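## Task

Exchange the printed block in the open drawer of the short, narrow three-drawer file cabinet with the yellow sponge in the open drawer of the wide three-drawer cabinet, so each sits in the other's drawer. Afterwards close all drawers completely. The cabinets must stay roughly where they started. The robot must not tip over or finish leaning, or the attempt fails. Anything that stays in place only because the robot is holding it at the end does not count.

## Robot and tools

ROBOT. A Hello Robot Stretch 3 with a single arm: a two-wheeled base (0.33 m long, 0.34 m wide) that turns about a point midway between the wheels, 0.05 m behind its front edge; a lift on a mast; and a telescoping arm pointing to the robot's RIGHT side. The base cannot move sideways, so to bring the gripper forward or back you drive the base. Retracted with the wrist folded, turning sweeps a 0.28 m radius; an unfolded level gripper reaches beyond that.

FRAMES. Base frame: origin on the floor between the drive wheels, x forward, y left, z up. hand_pose is reported in it, at the fingertip meeting point. Odometry frame is the base frame at scene start; heading is positive to the left, in -3.142..3.142, and counts wheel slip as motion.

execute_actions takes "actions", a list run in order. Each action may hold "robot", "steps" (1 to 450 control steps, 30 per second; default 1) and "until". {"steps": n} alone just waits. Motions run on across later actions. If any action is invalid or out of range, nothing in the call runs.
"robot" holds one command, a list of up to 8 commands run in sequence, or {"stop": true} (brake everything, clear the queue). A command may contain:
- "base": exactly one of {"translate_m": d}, a relative straight drive in metres from where the base is when the command starts, forward positive, |d| at most 1; or {"rotate_rad": d}, a relative turn in place in radians, counter-clockwise (left) positive, |d| at most 3.2.
- "joints": absolute targets by name, one number each; unnamed joints keep their current goal. lift_m 0 to 1.1 (arm height on mast, m); arm_m 0 to 0.52 (extension, m); wrist_yaw_rad -1.345 to 4.42 (0 along the arm, positive swings toward the front, 3.0 folded over the base); wrist_pitch_rad -1.57 to 0.451 (0 level, negative tips fingers down); wrist_roll_rad -2.911 to 2.911 (0 fingers side by side); gripper_m -0.089 to 0.179 (bigger is wider; real fingertip gap is about 0.007 less when nearly shut, 0.025 less fully open, zero below 0.007); head_pan_rad -3.953 to 1.73 (0 forward, positive left, -1.57 looks along the arm); head_tilt_rad -1.53 to 0.419 (negative down).
- "contact_limits": {"arm_m": effort %} 1 to 100, the motor effort at which that arm motion halts; smaller is gentler, too small halts immediately.
- In a list, {"pause_s": s} waits up to 15 s. The next queued command begins only after the previous one's motions finish "done" ("off_target" also passes for base and gripper); otherwise the rest is dropped.
A new command overrides at once; the older queue's remainder is thrown away.

"until" ends an action early when all its conditions hold. {"robot": {"status": "ended"}} with steps 450 waits until nothing is moving and no queue runs. Other fields: base_status, queue, queue_left, refusals, x, y, heading, and per joint its reading, _goal and _status, written like [">", 0.3] or ["!=", "moving"]. {"any": {"status": "ended"}} fires when the first motion or queue finishes.

SPEED. Full base speed (0.30 m/s, 1.9 rad/s) needs a stowed arm: lift_m under 0.30, arm_m under 0.03, wrist_yaw_rad over 2.54; otherwise 0.10 m/s and 0.63 rad/s.

WRIST SAFETY. Fold or unfold the wrist only with lift_m 0.32 to 0.95, wrist_pitch_rad -0.4 and roll near 0; once folded, lift_m may go down to 0.25. If wrist_yaw_rad is below -0.4, keep pitch at -0.5 or lower.

GRIPPING. Command gripper_m below the object's width to grasp (smaller squeezes more); to let go, open at least 0.02 past where the pads made contact. Neither the reading nor "done" proves a grasp; check the wrist_camera. Over-squeezing triggers a force reduction that may let heavy or slippery items slide; send a different value to re-grip. Something may occasionally nudge loose objects.

RESULTS. Each result is one instant plus one image per camera (head_camera, nav_camera, wrist_camera); an empty actions list just looks. base_status shows progress as (translate_m done of goal). joint_goals, joint_status, measured_speeds (units per second), and "refusals queue queue_left". Status words: moving, done (within tolerance), off_target (resting short and maybe still pushing), contact_stop (lift or arm pressed firmly and went slack until next command), time_out, stopped, not_commanded, torque_fault (a wrist servo shut off for about 10 s; the joint is limp and rejects goals). "refused:", "dropped:" and "replaced:" lines explain rejected goals, cut queues, or how an overridden motion ended (indices count from 0). robot.on_its_own shows when the robot changed a goal, a slack or off joint, a loaded motor, or base tilt of 3 degrees or more. motor_effort is % of maximum with a bracketed peak; readings carry offsets and noise. base_tilt is in degrees (forward and right positive). lidar_m: 12 sectors of 30 degrees from straight ahead, counter-clockwise (4th left, 7th behind, 10th right), in a plane 0.17 m high, "-" for nothing. wrist_depth_mm and head_depth_mm: 7x7 grids of median depth in mm.

zoom_image: {"camera": one of head_camera, nav_camera, wrist_camera, "region": [x0, y0, x1, y1]} pixels from the top-left, at most 504x504, on that camera's latest image.

finished_scene: {"scene": current scene number}; ends the scene irreversibly after a hold, so let all motion end first, and the next task appears in its result.

AVOID. Pushing into something rigid with the gripper above about 0.45 m can tip the robot; raising the contact limit lowers that height, and a second push after a contact_stop is riskier. Do not drive while gripping, hooking or pressing something fixed; snagging furniture, especially reversing, can tip it. If leaning, reverse the last move in small steps, pull the gripper free, and lower lift_m to about 0.2 if still tipped. Base, wrist and head have no contact stop. Avoid drops, slams, hard hits and servo overloads; keep the mug low and gentle.

Each tool is called after "Emit:" by a JSON object that holds its "method" and its "body", one argument or row to a line.

## Session

Emit:
{"method": "execute_actions", "body": {
  "actions": []
}}

Scene clock: 0.00 s.
robot.base_odometry: x=+0.000 y=+0.000 heading=+0.000 (m, m, rad; robot's odometry frame)
robot.turned_by_wheels: +0.000 (rad since the last result)
robot.turned_by_imu: +0.000 (rad since the last result)
robot.base_tilt: forward=+0.7 right=+0.9 (deg)
robot.lidar_m: 2.49 2.29 1.84 1.65 1.17 1.41 1.87 1.87 2.26 1.51 1.51 2.55
robot.head_depth_mm: 1794 2560 3069 3004 2980 2992 2574 / 1813 2318 2977 2965 2947 2911 2588 / 1839 2636 2901 2892 2897 2851 2560 / 1859 2696 2869 2817 2816 2789 2390 / 1864 2692 2809 2788 2792 2739 2507 / 1808 2714 2744 2721 2693 2689 2490 / 1797 2676 2693 2668 2648 2628 2448
robot.base_status: not_commanded
robot.joint_positions: lift_m=+0.560 arm_m=+0.000 wrist_yaw_rad=+2.893 wrist_pitch_rad=-0.342 wrist_roll_rad=+0.008 gripper_m=+0.037 head_pan_rad=+0.020 head_tilt_rad=-0.012
robot.joint_goals: lift_m=+0.560 arm_m=+0.000 wrist_yaw_rad=+2.893 wrist_pitch_rad=-0.342 wrist_roll_rad=+0.008 gripper_m=+0.037 head_pan_rad=+0.020 head_tilt_rad=-0.012
robot.joint_status: lift_m=not_commanded arm_m=not_commanded wrist_yaw_rad=not_commanded wrist_pitch_rad=not_commanded wrist_roll_rad=not_commanded gripper_m=not_commanded head_pan_rad=not_commanded head_tilt_rad=not_commanded
robot.measured_speeds: translate_m=+0.000 rotate_rad=+0.000 lift_m=+0.000 arm_m=+0.000 wrist_yaw_rad=+0.000 wrist_pitch_rad=+0.000 wrist_roll_rad=+0.000 head_pan_rad=+0.000 head_tilt_rad=+0.000
robot: refusals=0 queue=idle queue_left=0
robot.motor_effort: left_wheel=-1 right_wheel=+0 lift_m=+39 arm_m=+0 wrist_yaw_rad=+0 wrist_pitch_rad=+5 wrist_roll_rad=+0 gripper_m=+0 head_pan_rad=+0 head_tilt_rad=+2 (%)
robot.hand_pose: x=+0.0361 y=+0.0816 z=+0.5904 quat_wxyz=(+0.206, +0.709, +0.033, +0.674) (m; robot's base frame)
robot.wrist_depth_mm: - - - - - - - / - - - - - - - / - - - - - - - / - - - - - - - / - - - - - - - / - - - 975 - 968 924 / 830 844 780 838 802 806 798
pictures: head_camera (sideways: a quarter turn clockwise sets it upright), nav_camera (sideways: a quarter turn counterclockwise sets it upright), wrist_camera
Images, in order (width x height): head_camera 896x504, nav_camera 672x504, wrist_camera 644x364.

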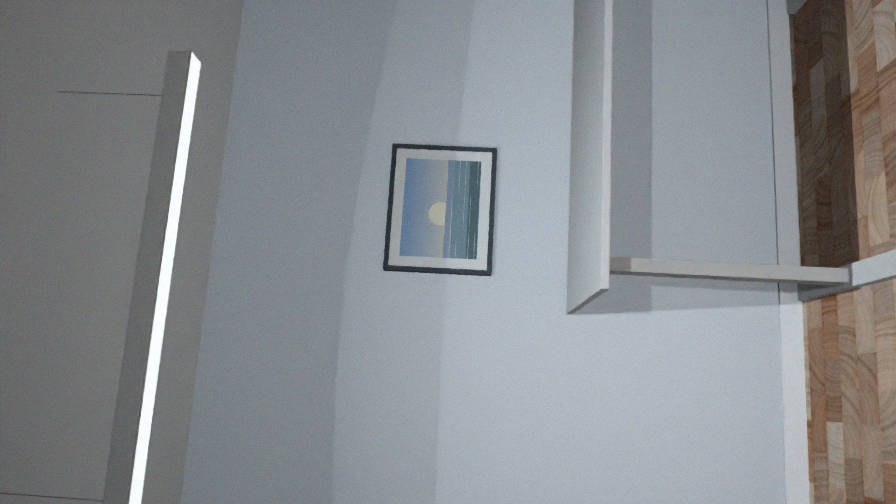

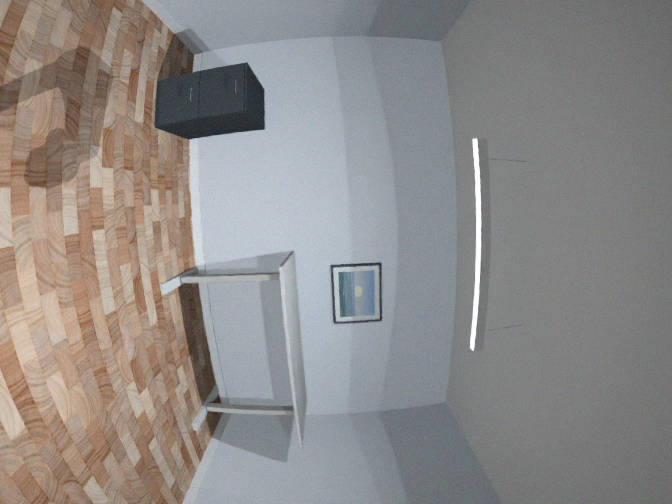

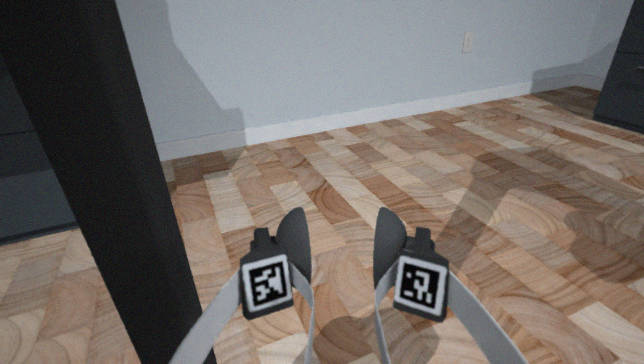

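Emit:
{"method": "execute_actions", "body": {
  "actions": [
    {"robot":{"joints":{"head_pan_rad":1.7,"head_tilt_rad":-0.5}},"steps":450,"until":{"robot":{"status":"ended"}}}
  ]
}}

Emit:
{"method": "execute_actions", "body": {
  "actions": [
    {"robot":{"joints":{"head_pan_rad":-3.3,"head_tilt_rad":-0.5}},"steps":450,"until":{"robot":{"head_pan_rad":["<",-1.5]}}}
  ]
}}

Emit:
{"method": "execute_actions", "body": {
  "actions": [
    {"steps":450,"until":{"robot":{"status":"ended"}}}
  ]
}}

Scene clock: 6.77 s.
robot.base_odometry: x=+0.000 y=+0.000 heading=+0.000 (m, m, rad; robot's odometry frame)
robot.turned_by_wheels: +0.000 (rad since the last result)
robot.turned_by_imu: +0.001 (rad since the last result)
robot.base_tilt: forward=+0.7 right=+1.0 (deg)
robot.lidar_m: 2.49 2.30 1.84 1.65 1.17 1.41 1.87 1.87 2.27 1.51 1.51 2.54
robot.head_depth_mm: 1432 1537 1658 1815 1971 1727 1406 / 1427 1528 1649 1805 1949 1722 1397 / 1418 1516 1629 1786 1942 1702 1398 / 1406 1509 1626 1775 1933 1692 1385 / 1392 1503 1610 1753 1915 1669 1375 / 1378 1485 1462 1268 1369 1511 1373 / 1375 1462 1133 846 921 1449 1383
robot.base_status: not_commanded
robot.joint_positions: lift_m=+0.560 arm_m=+0.000 wrist_yaw_rad=+2.893 wrist_pitch_rad=-0.342 wrist_roll_rad=+0.008 gripper_m=+0.037 head_pan_rad=+1.693 head_tilt_rad=-0.494
robot.joint_goals: lift_m=+0.560 arm_m=+0.000 wrist_yaw_rad=+2.893 wrist_pitch_rad=-0.342 wrist_roll_rad=+0.008 gripper_m=+0.037 head_pan_rad=+1.700 head_tilt_rad=-0.500
robot.joint_status: lift_m=not_commanded arm_m=not_commanded wrist_yaw_rad=not_commanded wrist_pitch_rad=not_commanded wrist_roll_rad=not_commanded gripper_m=not_commanded head_pan_rad=done head_tilt_rad=done
robot.measured_speeds: translate_m=+0.000 rotate_rad=+0.000 lift_m=+0.000 arm_m=+0.000 wrist_yaw_rad=+0.000 wrist_pitch_rad=+0.000 wrist_roll_rad=+0.000 head_pan_rad=+0.000 head_tilt_rad=+0.000
robot: refusals=0 queue=done queue_left=0
robot.motor_effort: left_wheel=+0(0) right_wheel=-1(1) lift_m=+40(39) arm_m=-1(0) wrist_yaw_rad=+0(1) wrist_pitch_rad=+4(5) wrist_roll_rad=+0(0) gripper_m=+0(0) head_pan_rad=+3(43) head_tilt_rad=-4(39) (%)
robot.hand_pose: x=+0.0361 y=+0.0816 z=+0.5904 quat_wxyz=(+0.206, +0.709, +0.033, +0.674) (m; robot's base frame)
robot.wrist_depth_mm: - - - - - - - / - - - - - - - / - - - - - - - / - - - - - - - / - - - - - - - / 981 - - 946 - 969 941 / 859 849 833 843 793 815 810
pictures: head_camera (sideways: a quarter turn clockwise sets it upright), nav_camera (sideways: a quarter turn counterclockwise sets it upright), wrist_camera
Images, in order (width x height): head_camera 896x504, nav_camera 672x504, wrist_camera 644x364.

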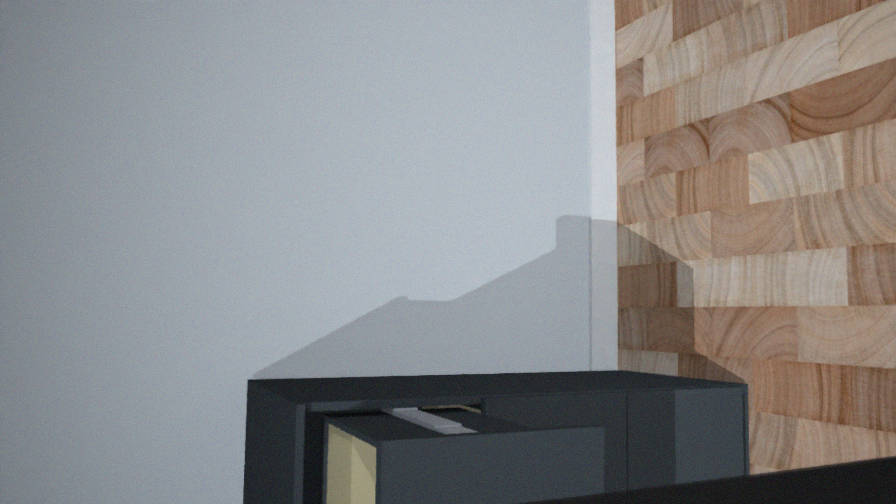

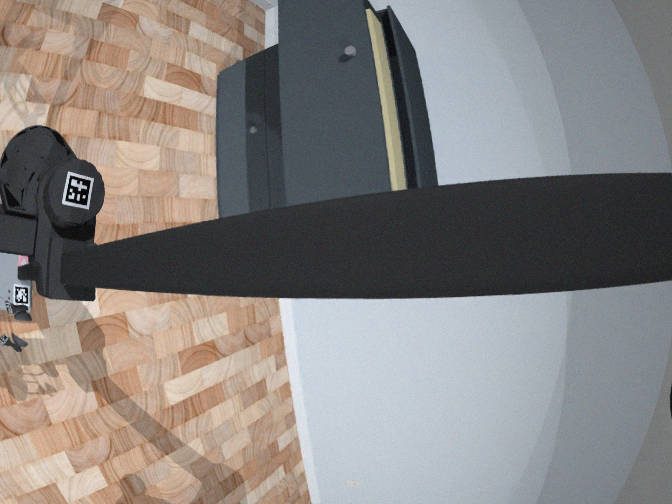

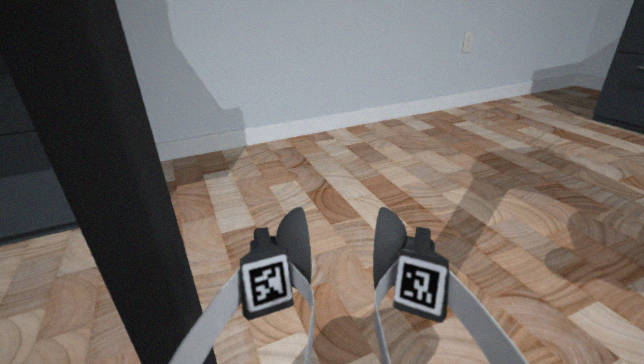

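Scene clock: 8.40 s.
robot.base_odometry: x=+0.000 y=+0.000 heading=+0.000 (m, m, rad; robot's odometry frame)
robot.turned_by_wheels: +0.000 (rad since the last result)
robot.turned_by_imu: +0.000 (rad since the last result)
robot.base_tilt: forward=+0.7 right=+0.8 (deg)
robot.lidar_m: 2.49 2.30 1.85 1.65 1.18 1.41 1.87 1.88 2.27 1.51 1.52 2.55
robot.head_depth_mm: 1920 2062 2241 2465 2215 1720 1409 / 1877 2014 2207 2381 2194 1721 1405 / 1852 1985 2156 2339 2169 1709 1396 / 1803 1954 2102 2290 2154 1691 1387 / 1788 1917 2073 2244 2126 1685 1381 / 1750 1891 2019 1744 1763 1675 1373 / 1711 1857 1967 1610 1675 1661 1366
robot.base_status: not_commanded
robot.joint_positions: lift_m=+0.560 arm_m=+0.000 wrist_yaw_rad=+2.893 wrist_pitch_rad=-0.342 wrist_roll_rad=+0.008 gripper_m=+0.037 head_pan_rad=-1.571 head_tilt_rad=-0.494
robot.joint_goals: lift_m=+0.560 arm_m=+0.000 wrist_yaw_rad=+2.893 wrist_pitch_rad=-0.342 wrist_roll_rad=+0.008 gripper_m=+0.037 head_pan_rad=-3.300 head_tilt_rad=-0.500
robot.joint_status: lift_m=not_commanded arm_m=not_commanded wrist_yaw_rad=not_commanded wrist_pitch_rad=not_commanded wrist_roll_rad=not_commanded gripper_m=not_commanded head_pan_rad=moving head_tilt_rad=moving
robot.measured_speeds: translate_m=+0.000 rotate_rad=+0.000 lift_m=+0.000 arm_m=+0.000 wrist_yaw_rad=+0.000 wrist_pitch_rad=+0.000 wrist_roll_rad=+0.000 head_pan_rad=-2.230 head_tilt_rad=+0.000
robot: refusals=0 queue=running queue_left=0
robot.motor_effort: left_wheel=+0(0) right_wheel=+0(1) lift_m=+39(40) arm_m=-1(0) wrist_yaw_rad=+0(1) wrist_pitch_rad=+5(5) wrist_roll_rad=+0(0) gripper_m=+0(0) head_pan_rad=-43(43) head_tilt_rad=-5(3) (%)
robot.hand_pose: x=+0.0361 y=+0.0816 z=+0.5904 quat_wxyz=(+0.206, +0.709, +0.033, +0.674) (m; robot's base frame)
robot.wrist_depth_mm: - - - - - - - / - - - - - - - / - - - - - - - / - - - - - - - / - - - - - - - / - - - 970 - 951 959 / 834 854 815 817 816 795 784
pictures: head_camera (sideways: a quarter turn clockwise sets it upright), nav_camera (sideways: a quarter turn counterclockwise sets it upright), wrist_camera
Images, in order (width x height): head_camera 896x504, nav_camera 672x504, wrist_camera 644x364.

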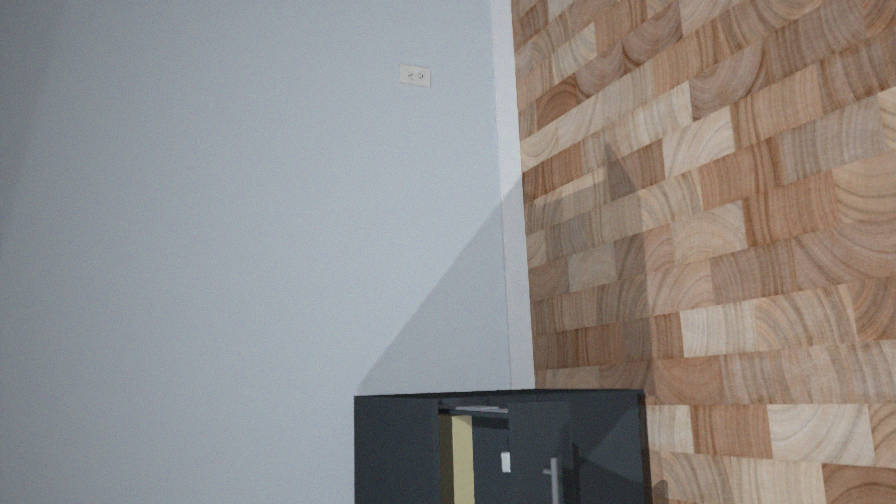

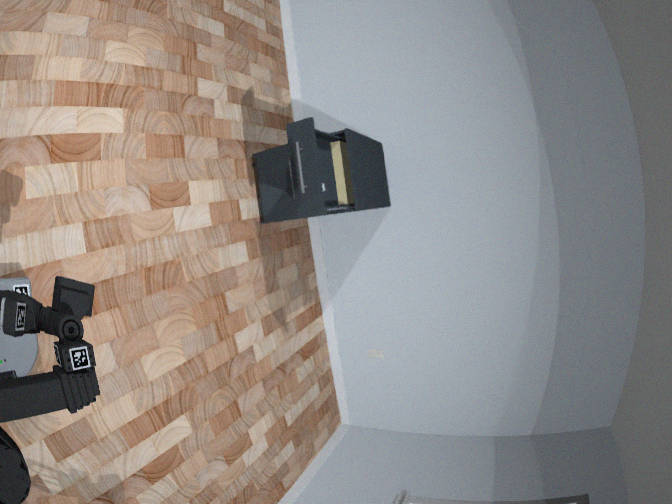

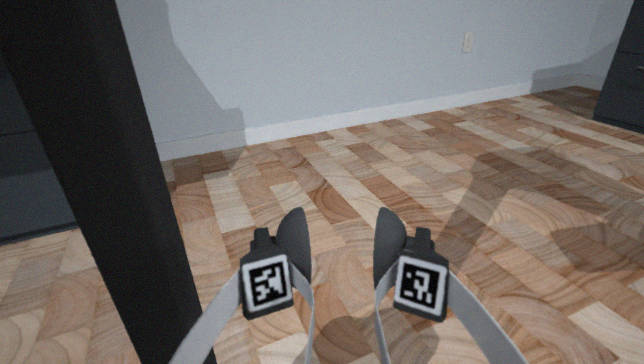

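Scene clock: 9.63 s.
robot.base_odometry: x=+0.000 y=+0.000 heading=+0.000 (m, m, rad; robot's odometry frame)
robot.turned_by_wheels: +0.000 (rad since the last result)
robot.turned_by_imu: +0.000 (rad since the last result)
robot.base_tilt: forward=+0.6 right=+0.9 (deg)
robot.lidar_m: 2.49 2.29 1.85 1.65 1.18 1.41 1.87 1.88 2.26 1.51 1.52 2.54
robot.head_depth_mm: 1846 2016 2150 1291 2207 1730 1410 / 1792 1932 2101 2317 2171 1702 1399 / 1734 1860 2010 2219 2180 1702 1401 / 1671 1790 1948 2118 2135 1682 1392 / 1627 1738 1886 2027 2148 1673 1377 / 1585 1706 1828 1975 2070 1663 1374 / 1534 1650 1777 1925 2004 1649 1363
robot.base_status: not_commanded
robot.joint_positions: lift_m=+0.560 arm_m=+0.000 wrist_yaw_rad=+2.893 wrist_pitch_rad=-0.342 wrist_roll_rad=+0.008 gripper_m=+0.037 head_pan_rad=-3.293 head_tilt_rad=-0.494
robot.joint_goals: lift_m=+0.560 arm_m=+0.000 wrist_yaw_rad=+2.893 wrist_pitch_rad=-0.342 wrist_roll_rad=+0.008 gripper_m=+0.037 head_pan_rad=-3.300 head_tilt_rad=-0.500
robot.joint_status: lift_m=not_commanded arm_m=not_commanded wrist_yaw_rad=not_commanded wrist_pitch_rad=not_commanded wrist_roll_rad=not_commanded gripper_m=not_commanded head_pan_rad=done head_tilt_rad=done
robot.measured_speeds: translate_m=+0.000 rotate_rad=+0.000 lift_m=+0.000 arm_m=+0.000 wrist_yaw_rad=+0.000 wrist_pitch_rad=+0.000 wrist_roll_rad=+0.000 head_pan_rad=+0.000 head_tilt_rad=+0.000
robot: refusals=0 queue=done queue_left=0
robot.motor_effort: left_wheel=+0(0) right_wheel=+0(1) lift_m=+39(40) arm_m=-1(1) wrist_yaw_rad=+1(0) wrist_pitch_rad=+5(5) wrist_roll_rad=+0(0) gripper_m=+0(0) head_pan_rad=-4(42) head_tilt_rad=-4(5) (%)
robot.hand_pose: x=+0.0361 y=+0.0816 z=+0.5904 quat_wxyz=(+0.206, +0.709, +0.033, +0.674) (m; robot's base frame)
robot.wrist_depth_mm: - - - - - - - / - - - - - - - / - - - - - - - / - - - - - - - / - - - - - - - / 988 - - 990 - 953 933 / 858 827 830 832 795 799 791
pictures: head_camera (sideways: a quarter turn clockwise sets it upright), nav_camera (sideways: a quarter turn counterclockwise sets it upright), wrist_camera
Images, in order (width x height): head_camera 896x504, nav_camera 672x504, wrist_camera 644x364.

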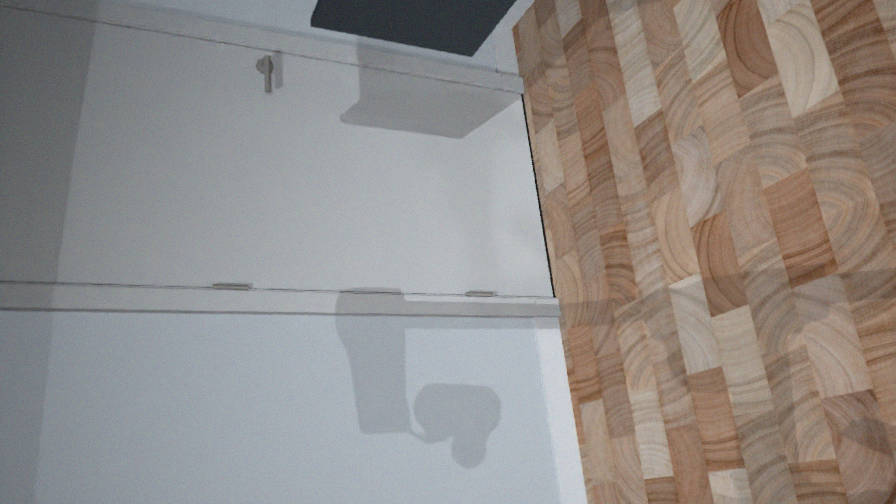

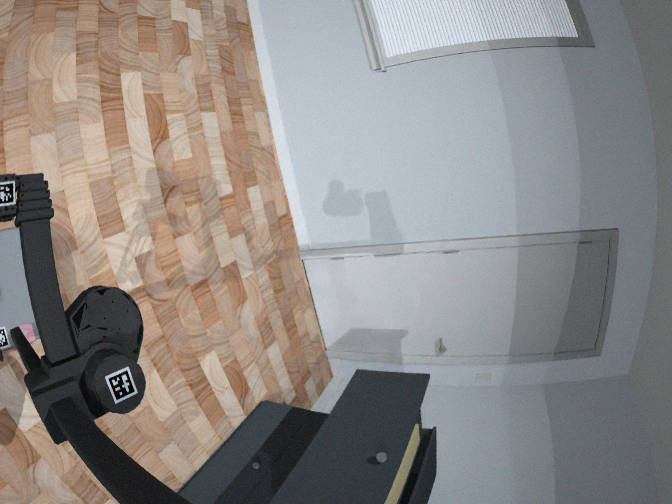

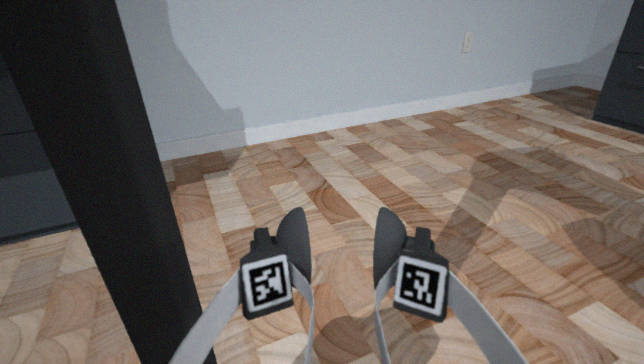

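Emit:
{"method": "execute_actions", "body": {
  "actions": [
    {"robot":[{"base":{"rotate_rad":2.75},"joints":{"lift_m":0.9,"wrist_pitch_rad":-0.4,"head_pan_rad":-1.57,"head_tilt_rad":-0.8}},{"base":{"translate_m":0.7},"joints":{"wrist_yaw_rad":1.57}},{"base":{"rotate_rad":0.61},"joints":{"lift_m":1.1,"wrist_pitch_rad":0}}],"steps":450,"until":{"robot":{"status":"ended"}}},
    {"steps":300,"until":{"robot":{"status":"ended"}}}
  ]
}}

Scene clock: 50.37 s.
robot.base_odometry: x=-0.647 y=+0.267 heading=-2.923 (m, m, rad; robot's odometry frame)
robot.turned_by_wheels: +3.360 (rad since the last result)
robot.turned_by_imu: +3.359 (rad since the last result)
robot.base_tilt: forward=+0.7 right=+0.9 (deg)
robot.lidar_m: 1.26 1.34 1.88 2.03 1.99 3.14 2.79 1.75 0.81 0.79 0.82 1.30
robot.head_depth_mm: - - - - 638 1346 1192 / - - - - 650 1333 1190 / - - - - 655 1335 1186 / 964 - - - 650 1346 1177 / 954 744 - - 652 1345 1175 / 940 749 - - 694 1334 1169 / 924 795 - - 1308 1325 1160
robot.base_status: done (rotate_rad +0.6099 of +0.6100)
robot.joint_positions: lift_m=+1.099 arm_m=+0.000 wrist_yaw_rad=+1.572 wrist_pitch_rad=-0.021 wrist_roll_rad=+0.008 gripper_m=+0.037 head_pan_rad=-1.577 head_tilt_rad=-0.790
robot.joint_goals: lift_m=+1.100 arm_m=+0.000 wrist_yaw_rad=+1.570 wrist_pitch_rad=+0.000 wrist_roll_rad=+0.008 gripper_m=+0.037 head_pan_rad=-1.570 head_tilt_rad=-0.800
robot.joint_status: lift_m=done arm_m=not_commanded wrist_yaw_rad=done wrist_pitch_rad=done wrist_roll_rad=not_commanded gripper_m=not_commanded head_pan_rad=done head_tilt_rad=done
robot.measured_speeds: translate_m=+0.000 rotate_rad=+0.000 lift_m=+0.000 arm_m=+0.000 wrist_yaw_rad=+0.000 wrist_pitch_rad=+0.000 wrist_roll_rad=+0.000 head_pan_rad=+0.000 head_tilt_rad=+0.000
robot: refusals=0 queue=done queue_left=0
robot.motor_effort: left_wheel=-2(5) right_wheel=+1(4) lift_m=+52(53) arm_m=-1(0) wrist_yaw_rad=-2(5) wrist_pitch_rad=+7(8) wrist_roll_rad=+0(0) gripper_m=+0(0) head_pan_rad=+3(41) head_tilt_rad=-6(32) (%)
robot.hand_pose: x=+0.2343 y=-0.1442 z=+1.2087 quat_wxyz=(+0.503, +0.508, -0.496, +0.493) (m; robot's base frame)
robot.wrist_depth_mm: - - - - - - - / - - - - - - - / - - - - - - - / - - - - - - - / - - - - - - - / - - - - - - - / - - - - - - -
pictures: head_camera (sideways: a quarter turn clockwise sets it upright), nav_camera (sideways: a quarter turn counterclockwise sets it upright), wrist_camera
Images, in order (width x height): head_camera 896x504, nav_camera 672x504, wrist_camera 644x364.

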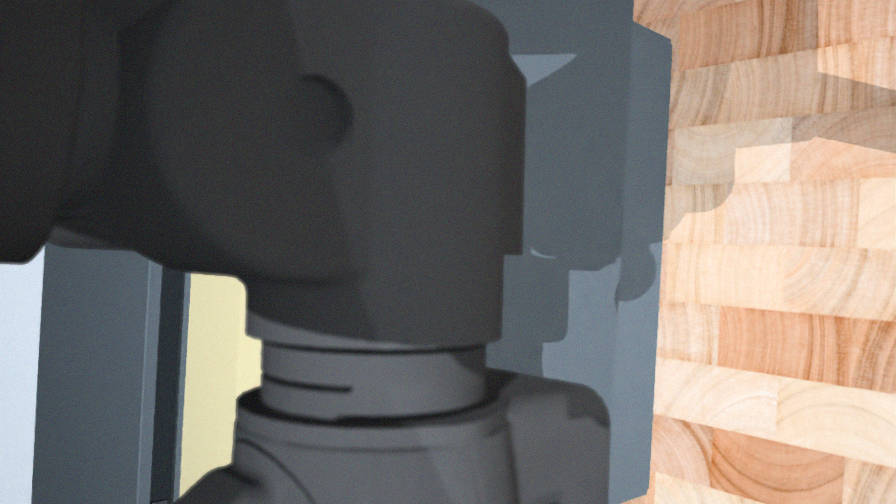

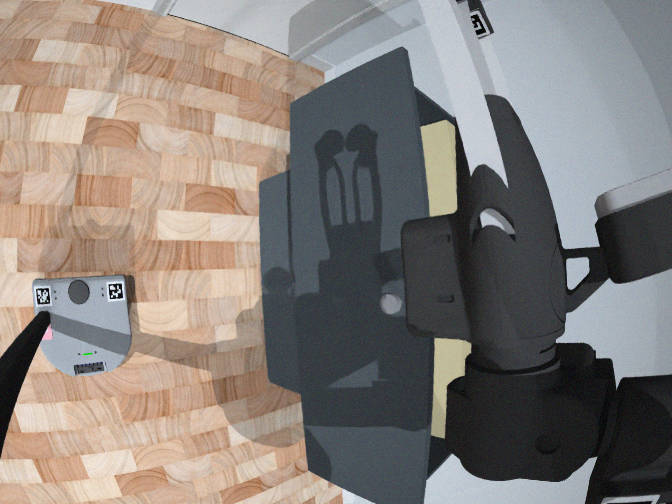

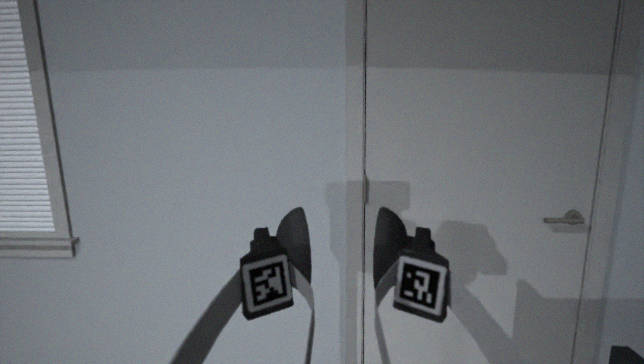

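Emit:
{"method": "execute_actions", "body": {
  "actions": [
    {"robot":[{"joints":{"arm_m":0.44,"wrist_pitch_rad":-0.5,"head_tilt_rad":-0.6,"head_pan_rad":-1.3,"gripper_m":0.15}},{"joints":{"wrist_pitch_rad":-1.5}}],"steps":450,"until":{"robot":{"status":"ended"}}}
  ]
}}

Scene clock: 61.00 s.
robot.base_odometry: x=-0.647 y=+0.267 heading=-2.923 (m, m, rad; robot's odometry frame)
robot.turned_by_wheels: +0.000 (rad since the last result)
robot.turned_by_imu: +0.002 (rad since the last result)
robot.base_tilt: forward=+0.6 right=+0.9 (deg)
robot.lidar_m: 1.26 1.34 1.89 2.02 1.98 3.16 2.79 1.75 0.81 0.79 0.82 1.30
robot.head_depth_mm: 1031 1111 816 749 486 545 1154 / 1061 1136 831 755 495 569 1207 / 1084 1145 829 776 524 593 1235 / 1119 1172 819 798 545 621 1263 / 1147 1212 850 813 566 651 1280 / 1179 1281 844 551 592 685 1280 / 1219 1340 1448 565 619 1387 1269
robot.base_status: done (rotate_rad +0.6099 of +0.6100)
robot.joint_positions: lift_m=+1.099 arm_m=+0.440 wrist_yaw_rad=+1.571 wrist_pitch_rad=-1.495 wrist_roll_rad=+0.008 gripper_m=+0.150 head_pan_rad=-1.307 head_tilt_rad=-0.606
robot.joint_goals: lift_m=+1.100 arm_m=+0.440 wrist_yaw_rad=+1.570 wrist_pitch_rad=-1.500 wrist_roll_rad=+0.008 gripper_m=+0.150 head_pan_rad=-1.300 head_tilt_rad=-0.600
robot.joint_status: lift_m=done arm_m=done wrist_yaw_rad=done wrist_pitch_rad=done wrist_roll_rad=not_commanded gripper_m=done head_pan_rad=done head_tilt_rad=done
robot.measured_speeds: translate_m=+0.000 rotate_rad=+0.000 lift_m=+0.000 arm_m=+0.000 wrist_yaw_rad=+0.000 wrist_pitch_rad=+0.000 wrist_roll_rad=+0.000 head_pan_rad=+0.000 head_tilt_rad=+0.000
robot: refusals=0 queue=done queue_left=0
robot.motor_effort: left_wheel=-2(2) right_wheel=+2(2) lift_m=+52(53) arm_m=+2(2) wrist_yaw_rad=-1(3) wrist_pitch_rad=-1(6) wrist_roll_rad=+0(0) gripper_m=+0(82) head_pan_rad=+4(26) head_tilt_rad=+3(24) (%)
robot.hand_pose: x=-0.0261 y=-0.5849 z=+0.9808 quat_wxyz=(+0.707, +0.706, -0.029, +0.024) (m; robot's base frame)
robot.wrist_depth_mm: 153 209 396 421 419 296 191 / 154 210 391 428 427 295 192 / 154 211 391 433 438 294 190 / 153 211 398 441 433 294 190 / 155 192 405 452 447 318 190 / 151 - 401 451 447 346 187 / - 229 405 460 447 312 198
pictures: head_camera (sideways: a quarter turn clockwise sets it upright), nav_camera (sideways: a quarter turn counterclockwise sets it upright), wrist_camera
Images, in order (width x height): head_camera 896x504, nav_camera 672x504, wrist_camera 644x364.

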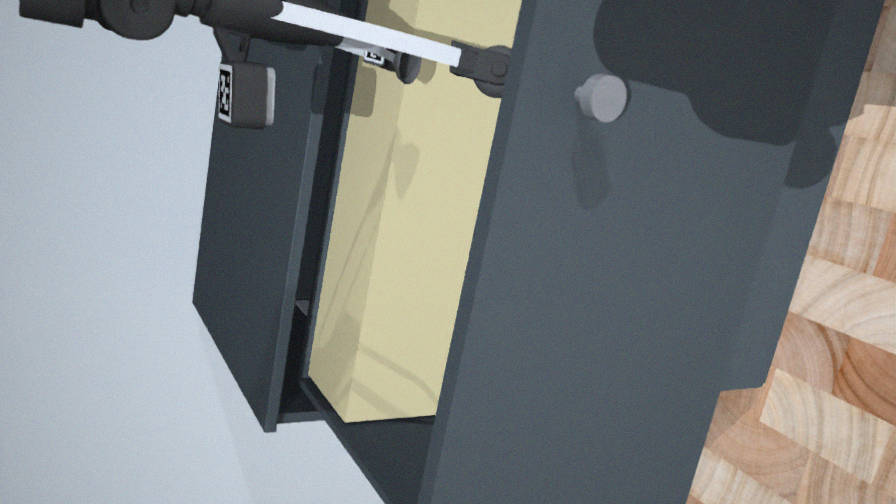

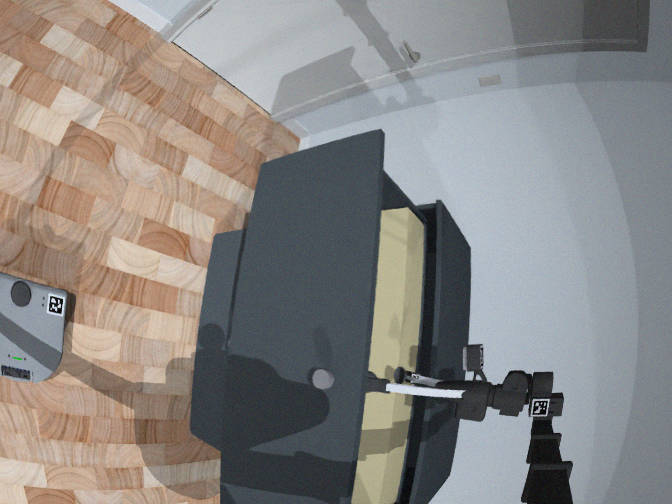

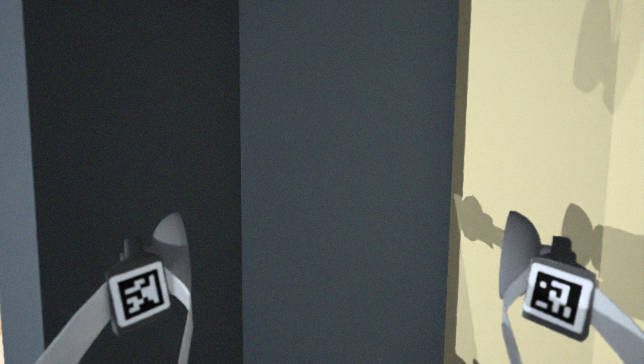

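Emit:
{"method": "execute_actions", "body": {
  "actions": [
    {"robot":{"joints":{"wrist_pitch_rad":-0.85}},"steps":450,"until":{"robot":{"status":"ended"}}}
  ]
}}

Scene clock: 67.37 s.
robot.base_odometry: x=-0.647 y=+0.267 heading=-2.923 (m, m, rad; robot's odometry frame)
robot.turned_by_wheels: +0.000 (rad since the last result)
robot.turned_by_imu: +0.001 (rad since the last result)
robot.base_tilt: forward=+0.6 right=+0.9 (deg)
robot.lidar_m: 1.26 1.34 1.88 2.03 1.98 3.16 2.79 1.75 0.81 0.79 0.82 1.30
robot.head_depth_mm: 1031 - 803 753 486 546 1154 / 1057 1113 814 757 495 569 1211 / 1088 1141 828 775 523 593 1240 / 1116 1176 818 798 545 620 1259 / 1151 1218 850 811 568 651 1281 / 1183 1281 842 550 593 685 1274 / 1218 1336 1449 564 621 1388 1267
robot.base_status: done (rotate_rad +0.6099 of +0.6100)
robot.joint_positions: lift_m=+1.099 arm_m=+0.440 wrist_yaw_rad=+1.571 wrist_pitch_rad=-0.864 wrist_roll_rad=+0.008 gripper_m=+0.150 head_pan_rad=-1.307 head_tilt_rad=-0.606
robot.joint_goals: lift_m=+1.100 arm_m=+0.440 wrist_yaw_rad=+1.570 wrist_pitch_rad=-0.850 wrist_roll_rad=+0.008 gripper_m=+0.150 head_pan_rad=-1.300 head_tilt_rad=-0.600
robot.joint_status: lift_m=done arm_m=done wrist_yaw_rad=done wrist_pitch_rad=done wrist_roll_rad=not_commanded gripper_m=done head_pan_rad=done head_tilt_rad=done
robot.measured_speeds: translate_m=+0.000 rotate_rad=+0.000 lift_m=+0.000 arm_m=+0.000 wrist_yaw_rad=+0.000 wrist_pitch_rad=+0.000 wrist_roll_rad=+0.000 head_pan_rad=+0.000 head_tilt_rad=+0.000
robot: refusals=0 queue=done queue_left=0
robot.motor_effort: left_wheel=-2(2) right_wheel=+1(2) lift_m=+52(52) arm_m=+2(2) wrist_yaw_rad=-1(2) wrist_pitch_rad=+5(4) wrist_roll_rad=+0(0) gripper_m=+0(0) head_pan_rad=+3(4) head_tilt_rad=+3(3) (%)
robot.hand_pose: x=+0.1267 y=-0.5848 z=+1.0276 quat_wxyz=(+0.663, +0.664, -0.247, +0.242) (m; robot's base frame)
robot.wrist_depth_mm: - - 370 384 376 364 342 / - - 371 439 426 331 320 / - 256 377 524 515 305 286 / - 235 379 565 552 301 262 / - 201 381 526 510 329 243 / - - 386 478 475 359 223 / - 221 381 442 443 329 208
pictures: head_camera (sideways: a quarter turn clockwise sets it upright), nav_camera (sideways: a quarter turn counterclockwise sets it upright), wrist_camera
Images, in order (width x height): head_camera 896x504, nav_camera 672x504, wrist_camera 644x364.

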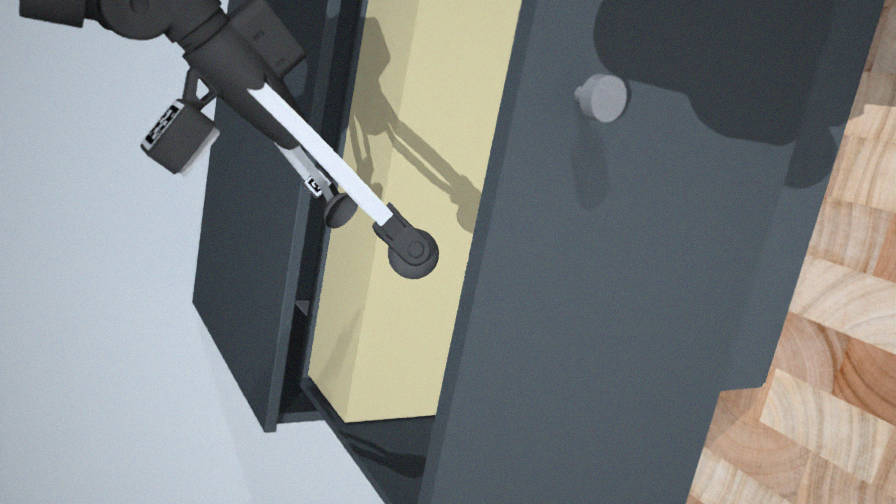

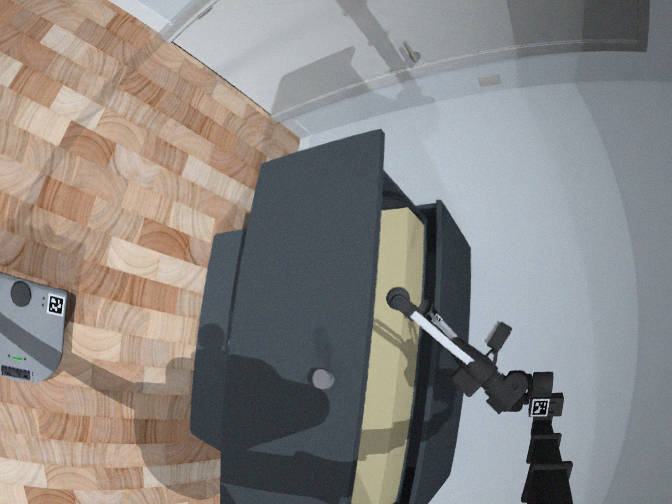

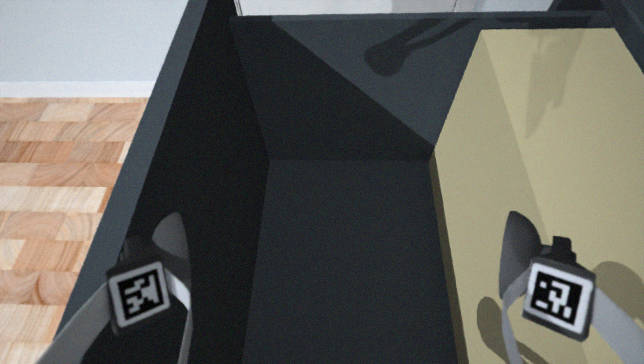

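It's toward the rear.

Emit:
{"method": "execute_actions", "body": {
  "actions": [
    {"robot":{"base":{"translate_m":-0.25},"joints":{"wrist_pitch_rad":-1.45}},"steps":450,"until":{"robot":{"status":"ended"}}}
  ]
}}

Scene clock: 76.30 s.
robot.base_odometry: x=-0.403 y=+0.321 heading=-2.923 (m, m, rad; robot's odometry frame)
robot.turned_by_wheels: +0.000 (rad since the last result)
robot.turned_by_imu: +0.003 (rad since the last result)
robot.base_tilt: forward=+0.6 right=+1.1 (deg)
robot.lidar_m: 1.51 1.60 2.26 1.93 1.99 2.92 2.54 1.74 0.80 0.78 0.81 1.55
robot.head_depth_mm: 1025 1105 827 741 479 534 610 / 1049 1130 831 754 493 556 1191 / 1078 1140 830 772 512 581 1230 / 1108 1165 818 788 533 609 1256 / 1142 1190 849 805 555 637 1283 / 1175 1176 842 548 580 670 1277 / 1208 1166 861 558 607 706 1269
robot.base_status: done (translate_m -0.2500 of -0.2500)
robot.joint_positions: lift_m=+1.099 arm_m=+0.440 wrist_yaw_rad=+1.571 wrist_pitch_rad=-1.447 wrist_roll_rad=+0.008 gripper_m=+0.150 head_pan_rad=-1.307 head_tilt_rad=-0.606
robot.joint_goals: lift_m=+1.100 arm_m=+0.440 wrist_yaw_rad=+1.570 wrist_pitch_rad=-1.450 wrist_roll_rad=+0.008 gripper_m=+0.150 head_pan_rad=-1.300 head_tilt_rad=-0.600
robot.joint_status: lift_m=done arm_m=done wrist_yaw_rad=done wrist_pitch_rad=done wrist_roll_rad=not_commanded gripper_m=done head_pan_rad=done head_tilt_rad=done
robot.measured_speeds: translate_m=+0.000 rotate_rad=+0.000 lift_m=+0.000 arm_m=+0.000 wrist_yaw_rad=+0.000 wrist_pitch_rad=+0.000 wrist_roll_rad=+0.000 head_pan_rad=+0.000 head_tilt_rad=+0.000
robot: refusals=0 queue=done queue_left=0
robot.motor_effort: left_wheel=-2(6) right_wheel=+1(2) lift_m=+52(53) arm_m=+2(2) wrist_yaw_rad=+0(1) wrist_pitch_rad=-1(4) wrist_roll_rad=+0(0) gripper_m=+0(1) head_pan_rad=+3(4) head_tilt_rad=+3(4) (%)
robot.hand_pose: x=-0.0136 y=-0.5849 z=+0.9809 quat_wxyz=(+0.706, +0.706, -0.047, +0.041) (m; robot's base frame)
robot.wrist_depth_mm: 163 224 415 437 426 282 181 / 163 221 418 436 432 278 183 / 164 223 420 438 432 278 184 / 165 224 424 441 443 277 185 / 166 206 402 444 442 296 184 / 163 - 426 446 439 324 186 / - 245 407 447 441 295 187
pictures: head_camera (sideways: a quarter turn clockwise sets it upright), nav_camera (sideways: a quarter turn counterclockwise sets it upright), wrist_camera
Images, in order (width x height): head_camera 896x504, nav_camera 672x504, wrist_camera 644x364.

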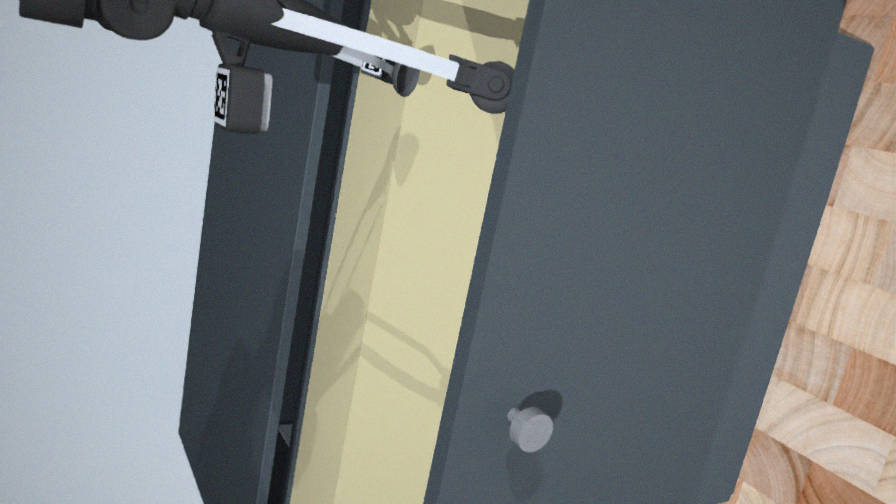

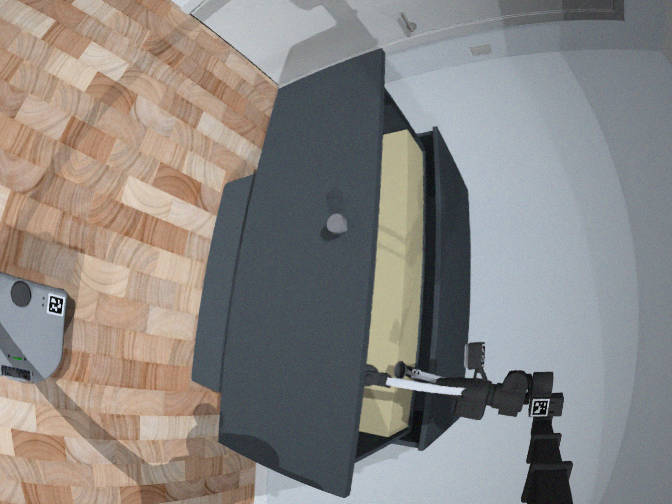

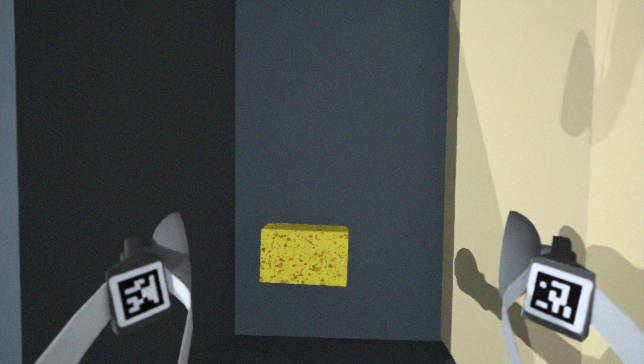

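Emit:
{"method": "execute_actions", "body": {
  "actions": [
    {"robot":{"joints":{"wrist_pitch_rad":-1.5,"wrist_yaw_rad":0,"gripper_m":0.125,"lift_m":1.0,"arm_m":0.42}},"steps":450,"until":{"robot":{"status":"ended"}}}
  ]
}}

Scene clock: 88.00 s.
robot.base_odometry: x=-0.403 y=+0.321 heading=-2.923 (m, m, rad; robot's odometry frame)
robot.turned_by_wheels: +0.000 (rad since the last result)
robot.turned_by_imu: +0.001 (rad since the last result)
robot.base_tilt: forward=+0.7 right=+1.0 (deg)
robot.lidar_m: 1.50 1.60 2.26 1.93 1.99 2.91 2.54 1.73 0.80 0.78 0.81 1.56
robot.head_depth_mm: 1025 1085 - 755 479 534 610 / 1051 1116 835 767 493 556 1194 / 1084 1142 828 774 513 582 1229 / 1111 1163 822 789 534 609 1259 / 1138 1196 850 806 556 637 1282 / 1170 1179 845 549 581 672 1276 / 1213 1167 860 558 606 707 1275
robot.base_status: done (translate_m -0.2500 of -0.2500)
robot.joint_positions: lift_m=+1.001 arm_m=+0.420 wrist_yaw_rad=+0.003 wrist_pitch_rad=-1.496 wrist_roll_rad=+0.008 gripper_m=+0.125 head_pan_rad=-1.307 head_tilt_rad=-0.606
robot.joint_goals: lift_m=+1.000 arm_m=+0.420 wrist_yaw_rad=+0.000 wrist_pitch_rad=-1.500 wrist_roll_rad=+0.008 gripper_m=+0.125 head_pan_rad=-1.300 head_tilt_rad=-0.600
robot.joint_status: lift_m=done arm_m=done wrist_yaw_rad=done wrist_pitch_rad=done wrist_roll_rad=not_commanded gripper_m=done head_pan_rad=done head_tilt_rad=done
robot.measured_speeds: translate_m=+0.000 rotate_rad=+0.000 lift_m=+0.000 arm_m=+0.000 wrist_yaw_rad=+0.000 wrist_pitch_rad=+0.000 wrist_roll_rad=+0.000 head_pan_rad=+0.000 head_tilt_rad=+0.000
robot: refusals=0 queue=done queue_left=0
robot.motor_effort: left_wheel=-3(2) right_wheel=+2(2) lift_m=+20(53) arm_m=-3(3) wrist_yaw_rad=-4(3) wrist_pitch_rad=-1(2) wrist_roll_rad=+0(0) gripper_m=+0(82) head_pan_rad=+3(3) head_tilt_rad=+4(3) (%)
robot.hand_pose: x=-0.0216 y=-0.5604 z=+0.8820 quat_wxyz=(+0.517, +0.480, -0.520, -0.483) (m; robot's base frame)
robot.wrist_depth_mm: 311 310 307 301 298 297 229 / 341 337 330 330 328 321 228 / 344 339 335 335 331 324 228 / 353 344 345 338 290 329 227 / 352 352 348 341 291 324 227 / 363 354 346 352 345 - 215 / 287 270 287 293 292 280 215
pictures: head_camera (sideways: a quarter turn clockwise sets it upright), nav_camera (sideways: a quarter turn counterclockwise sets it upright), wrist_camera
Images, in order (width x height): head_camera 896x504, nav_camera 672x504, wrist_camera 644x364.

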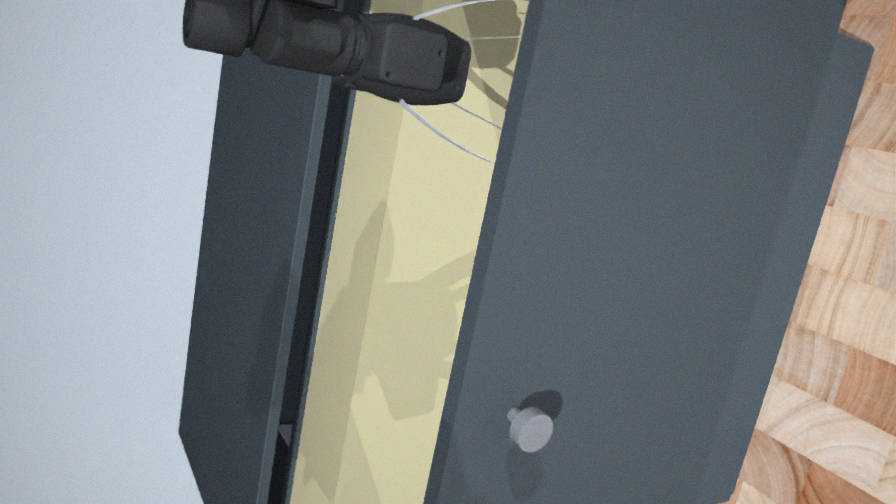

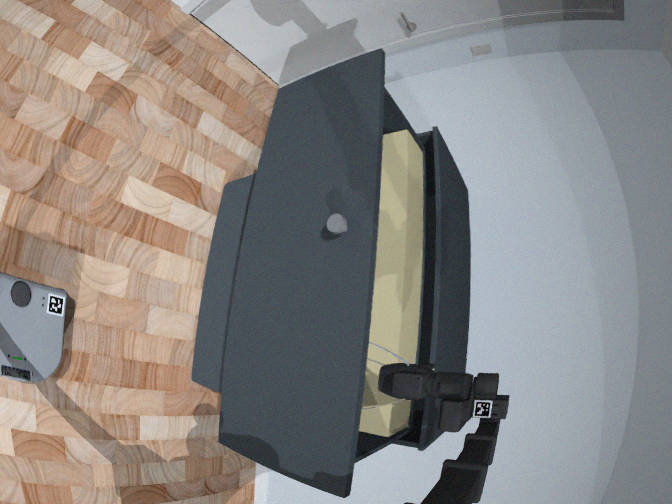

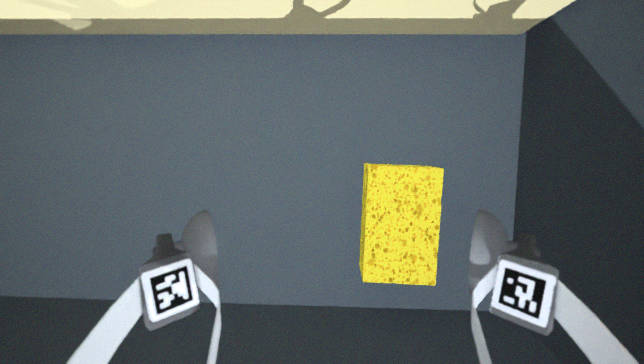

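Emit:
{"method": "execute_actions", "body": {
  "actions": [
    {"robot":{"base":{"translate_m":-0.048},"joints":{"lift_m":0.92,"arm_m":0.43,"head_pan_rad":-1.6}},"steps":450,"until":{"robot":{"status":"ended"}}}
  ]
}}

Scene clock: 95.27 s.
robot.base_odometry: x=-0.356 y=+0.332 heading=-2.923 (m, m, rad; robot's odometry frame)
robot.turned_by_wheels: +0.000 (rad since the last result)
robot.turned_by_imu: +0.001 (rad since the last result)
robot.base_tilt: forward=+0.7 right=+1.0 (deg)
robot.lidar_m: 1.55 1.65 2.32 1.92 2.00 2.87 2.49 1.73 1.30 0.77 0.81 1.60
robot.head_depth_mm: 1057 1153 1273 - - 1509 1288 / 1060 1155 1241 - 514 600 1298 / 1059 1127 - 769 514 589 1258 / 1062 1117 - 482 515 591 1232 / 1065 1122 804 759 515 590 1233 / 1064 1119 796 759 515 592 1236 / 1062 1117 787 761 517 592 1241
robot.base_status: done (translate_m -0.0480 of -0.0480)
robot.joint_positions: lift_m=+0.921 arm_m=+0.430 wrist_yaw_rad=+0.003 wrist_pitch_rad=-1.496 wrist_roll_rad=+0.008 gripper_m=+0.125 head_pan_rad=-1.593 head_tilt_rad=-0.606
robot.joint_goals: lift_m=+0.920 arm_m=+0.430 wrist_yaw_rad=+0.000 wrist_pitch_rad=-1.500 wrist_roll_rad=+0.008 gripper_m=+0.125 head_pan_rad=-1.600 head_tilt_rad=-0.600
robot.joint_status: lift_m=done arm_m=done wrist_yaw_rad=done wrist_pitch_rad=done wrist_roll_rad=not_commanded gripper_m=done head_pan_rad=done head_tilt_rad=done
robot.measured_speeds: translate_m=+0.000 rotate_rad=+0.000 lift_m=+0.000 arm_m=+0.000 wrist_yaw_rad=+0.000 wrist_pitch_rad=+0.000 wrist_roll_rad=+0.000 head_pan_rad=+0.000 head_tilt_rad=+0.000
robot: refusals=0 queue=done queue_left=0
robot.motor_effort: left_wheel=-2(5) right_wheel=+1(3) lift_m=+19(20) arm_m=+2(1) wrist_yaw_rad=-3(4) wrist_pitch_rad=-1(1) wrist_roll_rad=+0(0) gripper_m=+0(0) head_pan_rad=-4(25) head_tilt_rad=+4(3) (%)
robot.hand_pose: x=-0.0216 y=-0.5697 z=+0.8020 quat_wxyz=(+0.517, +0.480, -0.519, -0.483) (m; robot's base frame)
robot.wrist_depth_mm: 253 249 248 247 244 237 166 / 256 254 252 250 248 244 165 / 260 257 254 252 250 247 164 / 265 263 258 255 253 253 164 / 266 265 261 213 255 234 163 / 272 272 266 217 259 - 155 / 277 274 269 269 263 251 155
pictures: head_camera (sideways: a quarter turn clockwise sets it upright), nav_camera (sideways: a quarter turn counterclockwise sets it upright), wrist_camera
Images, in order (width x height): head_camera 896x504, nav_camera 672x504, wrist_camera 644x364.

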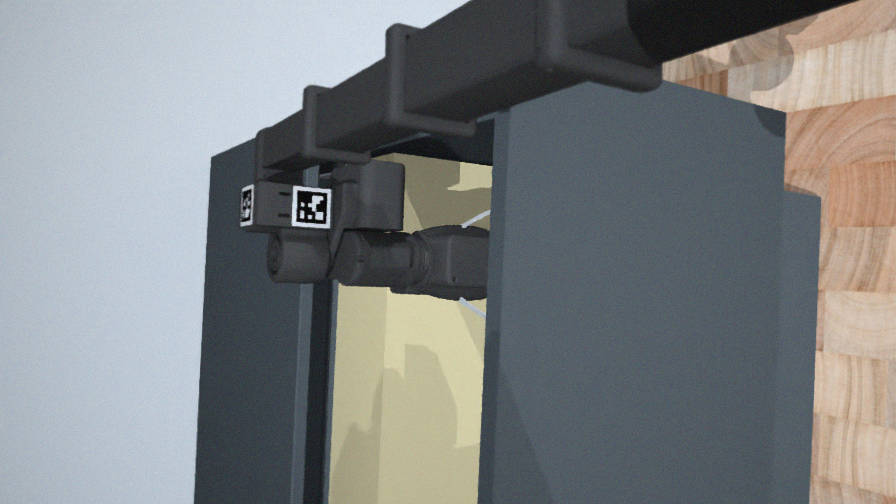

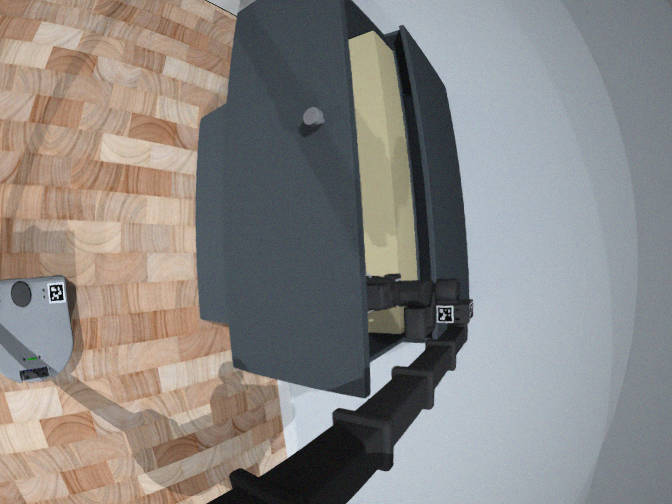

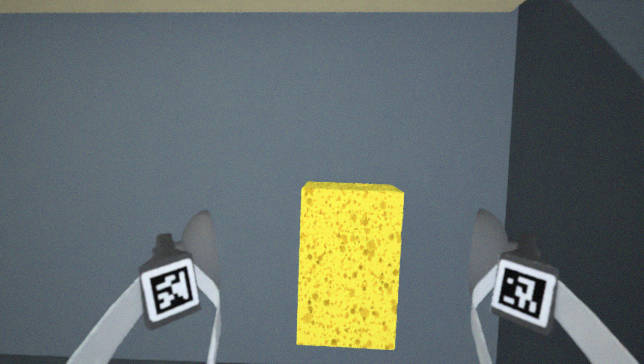

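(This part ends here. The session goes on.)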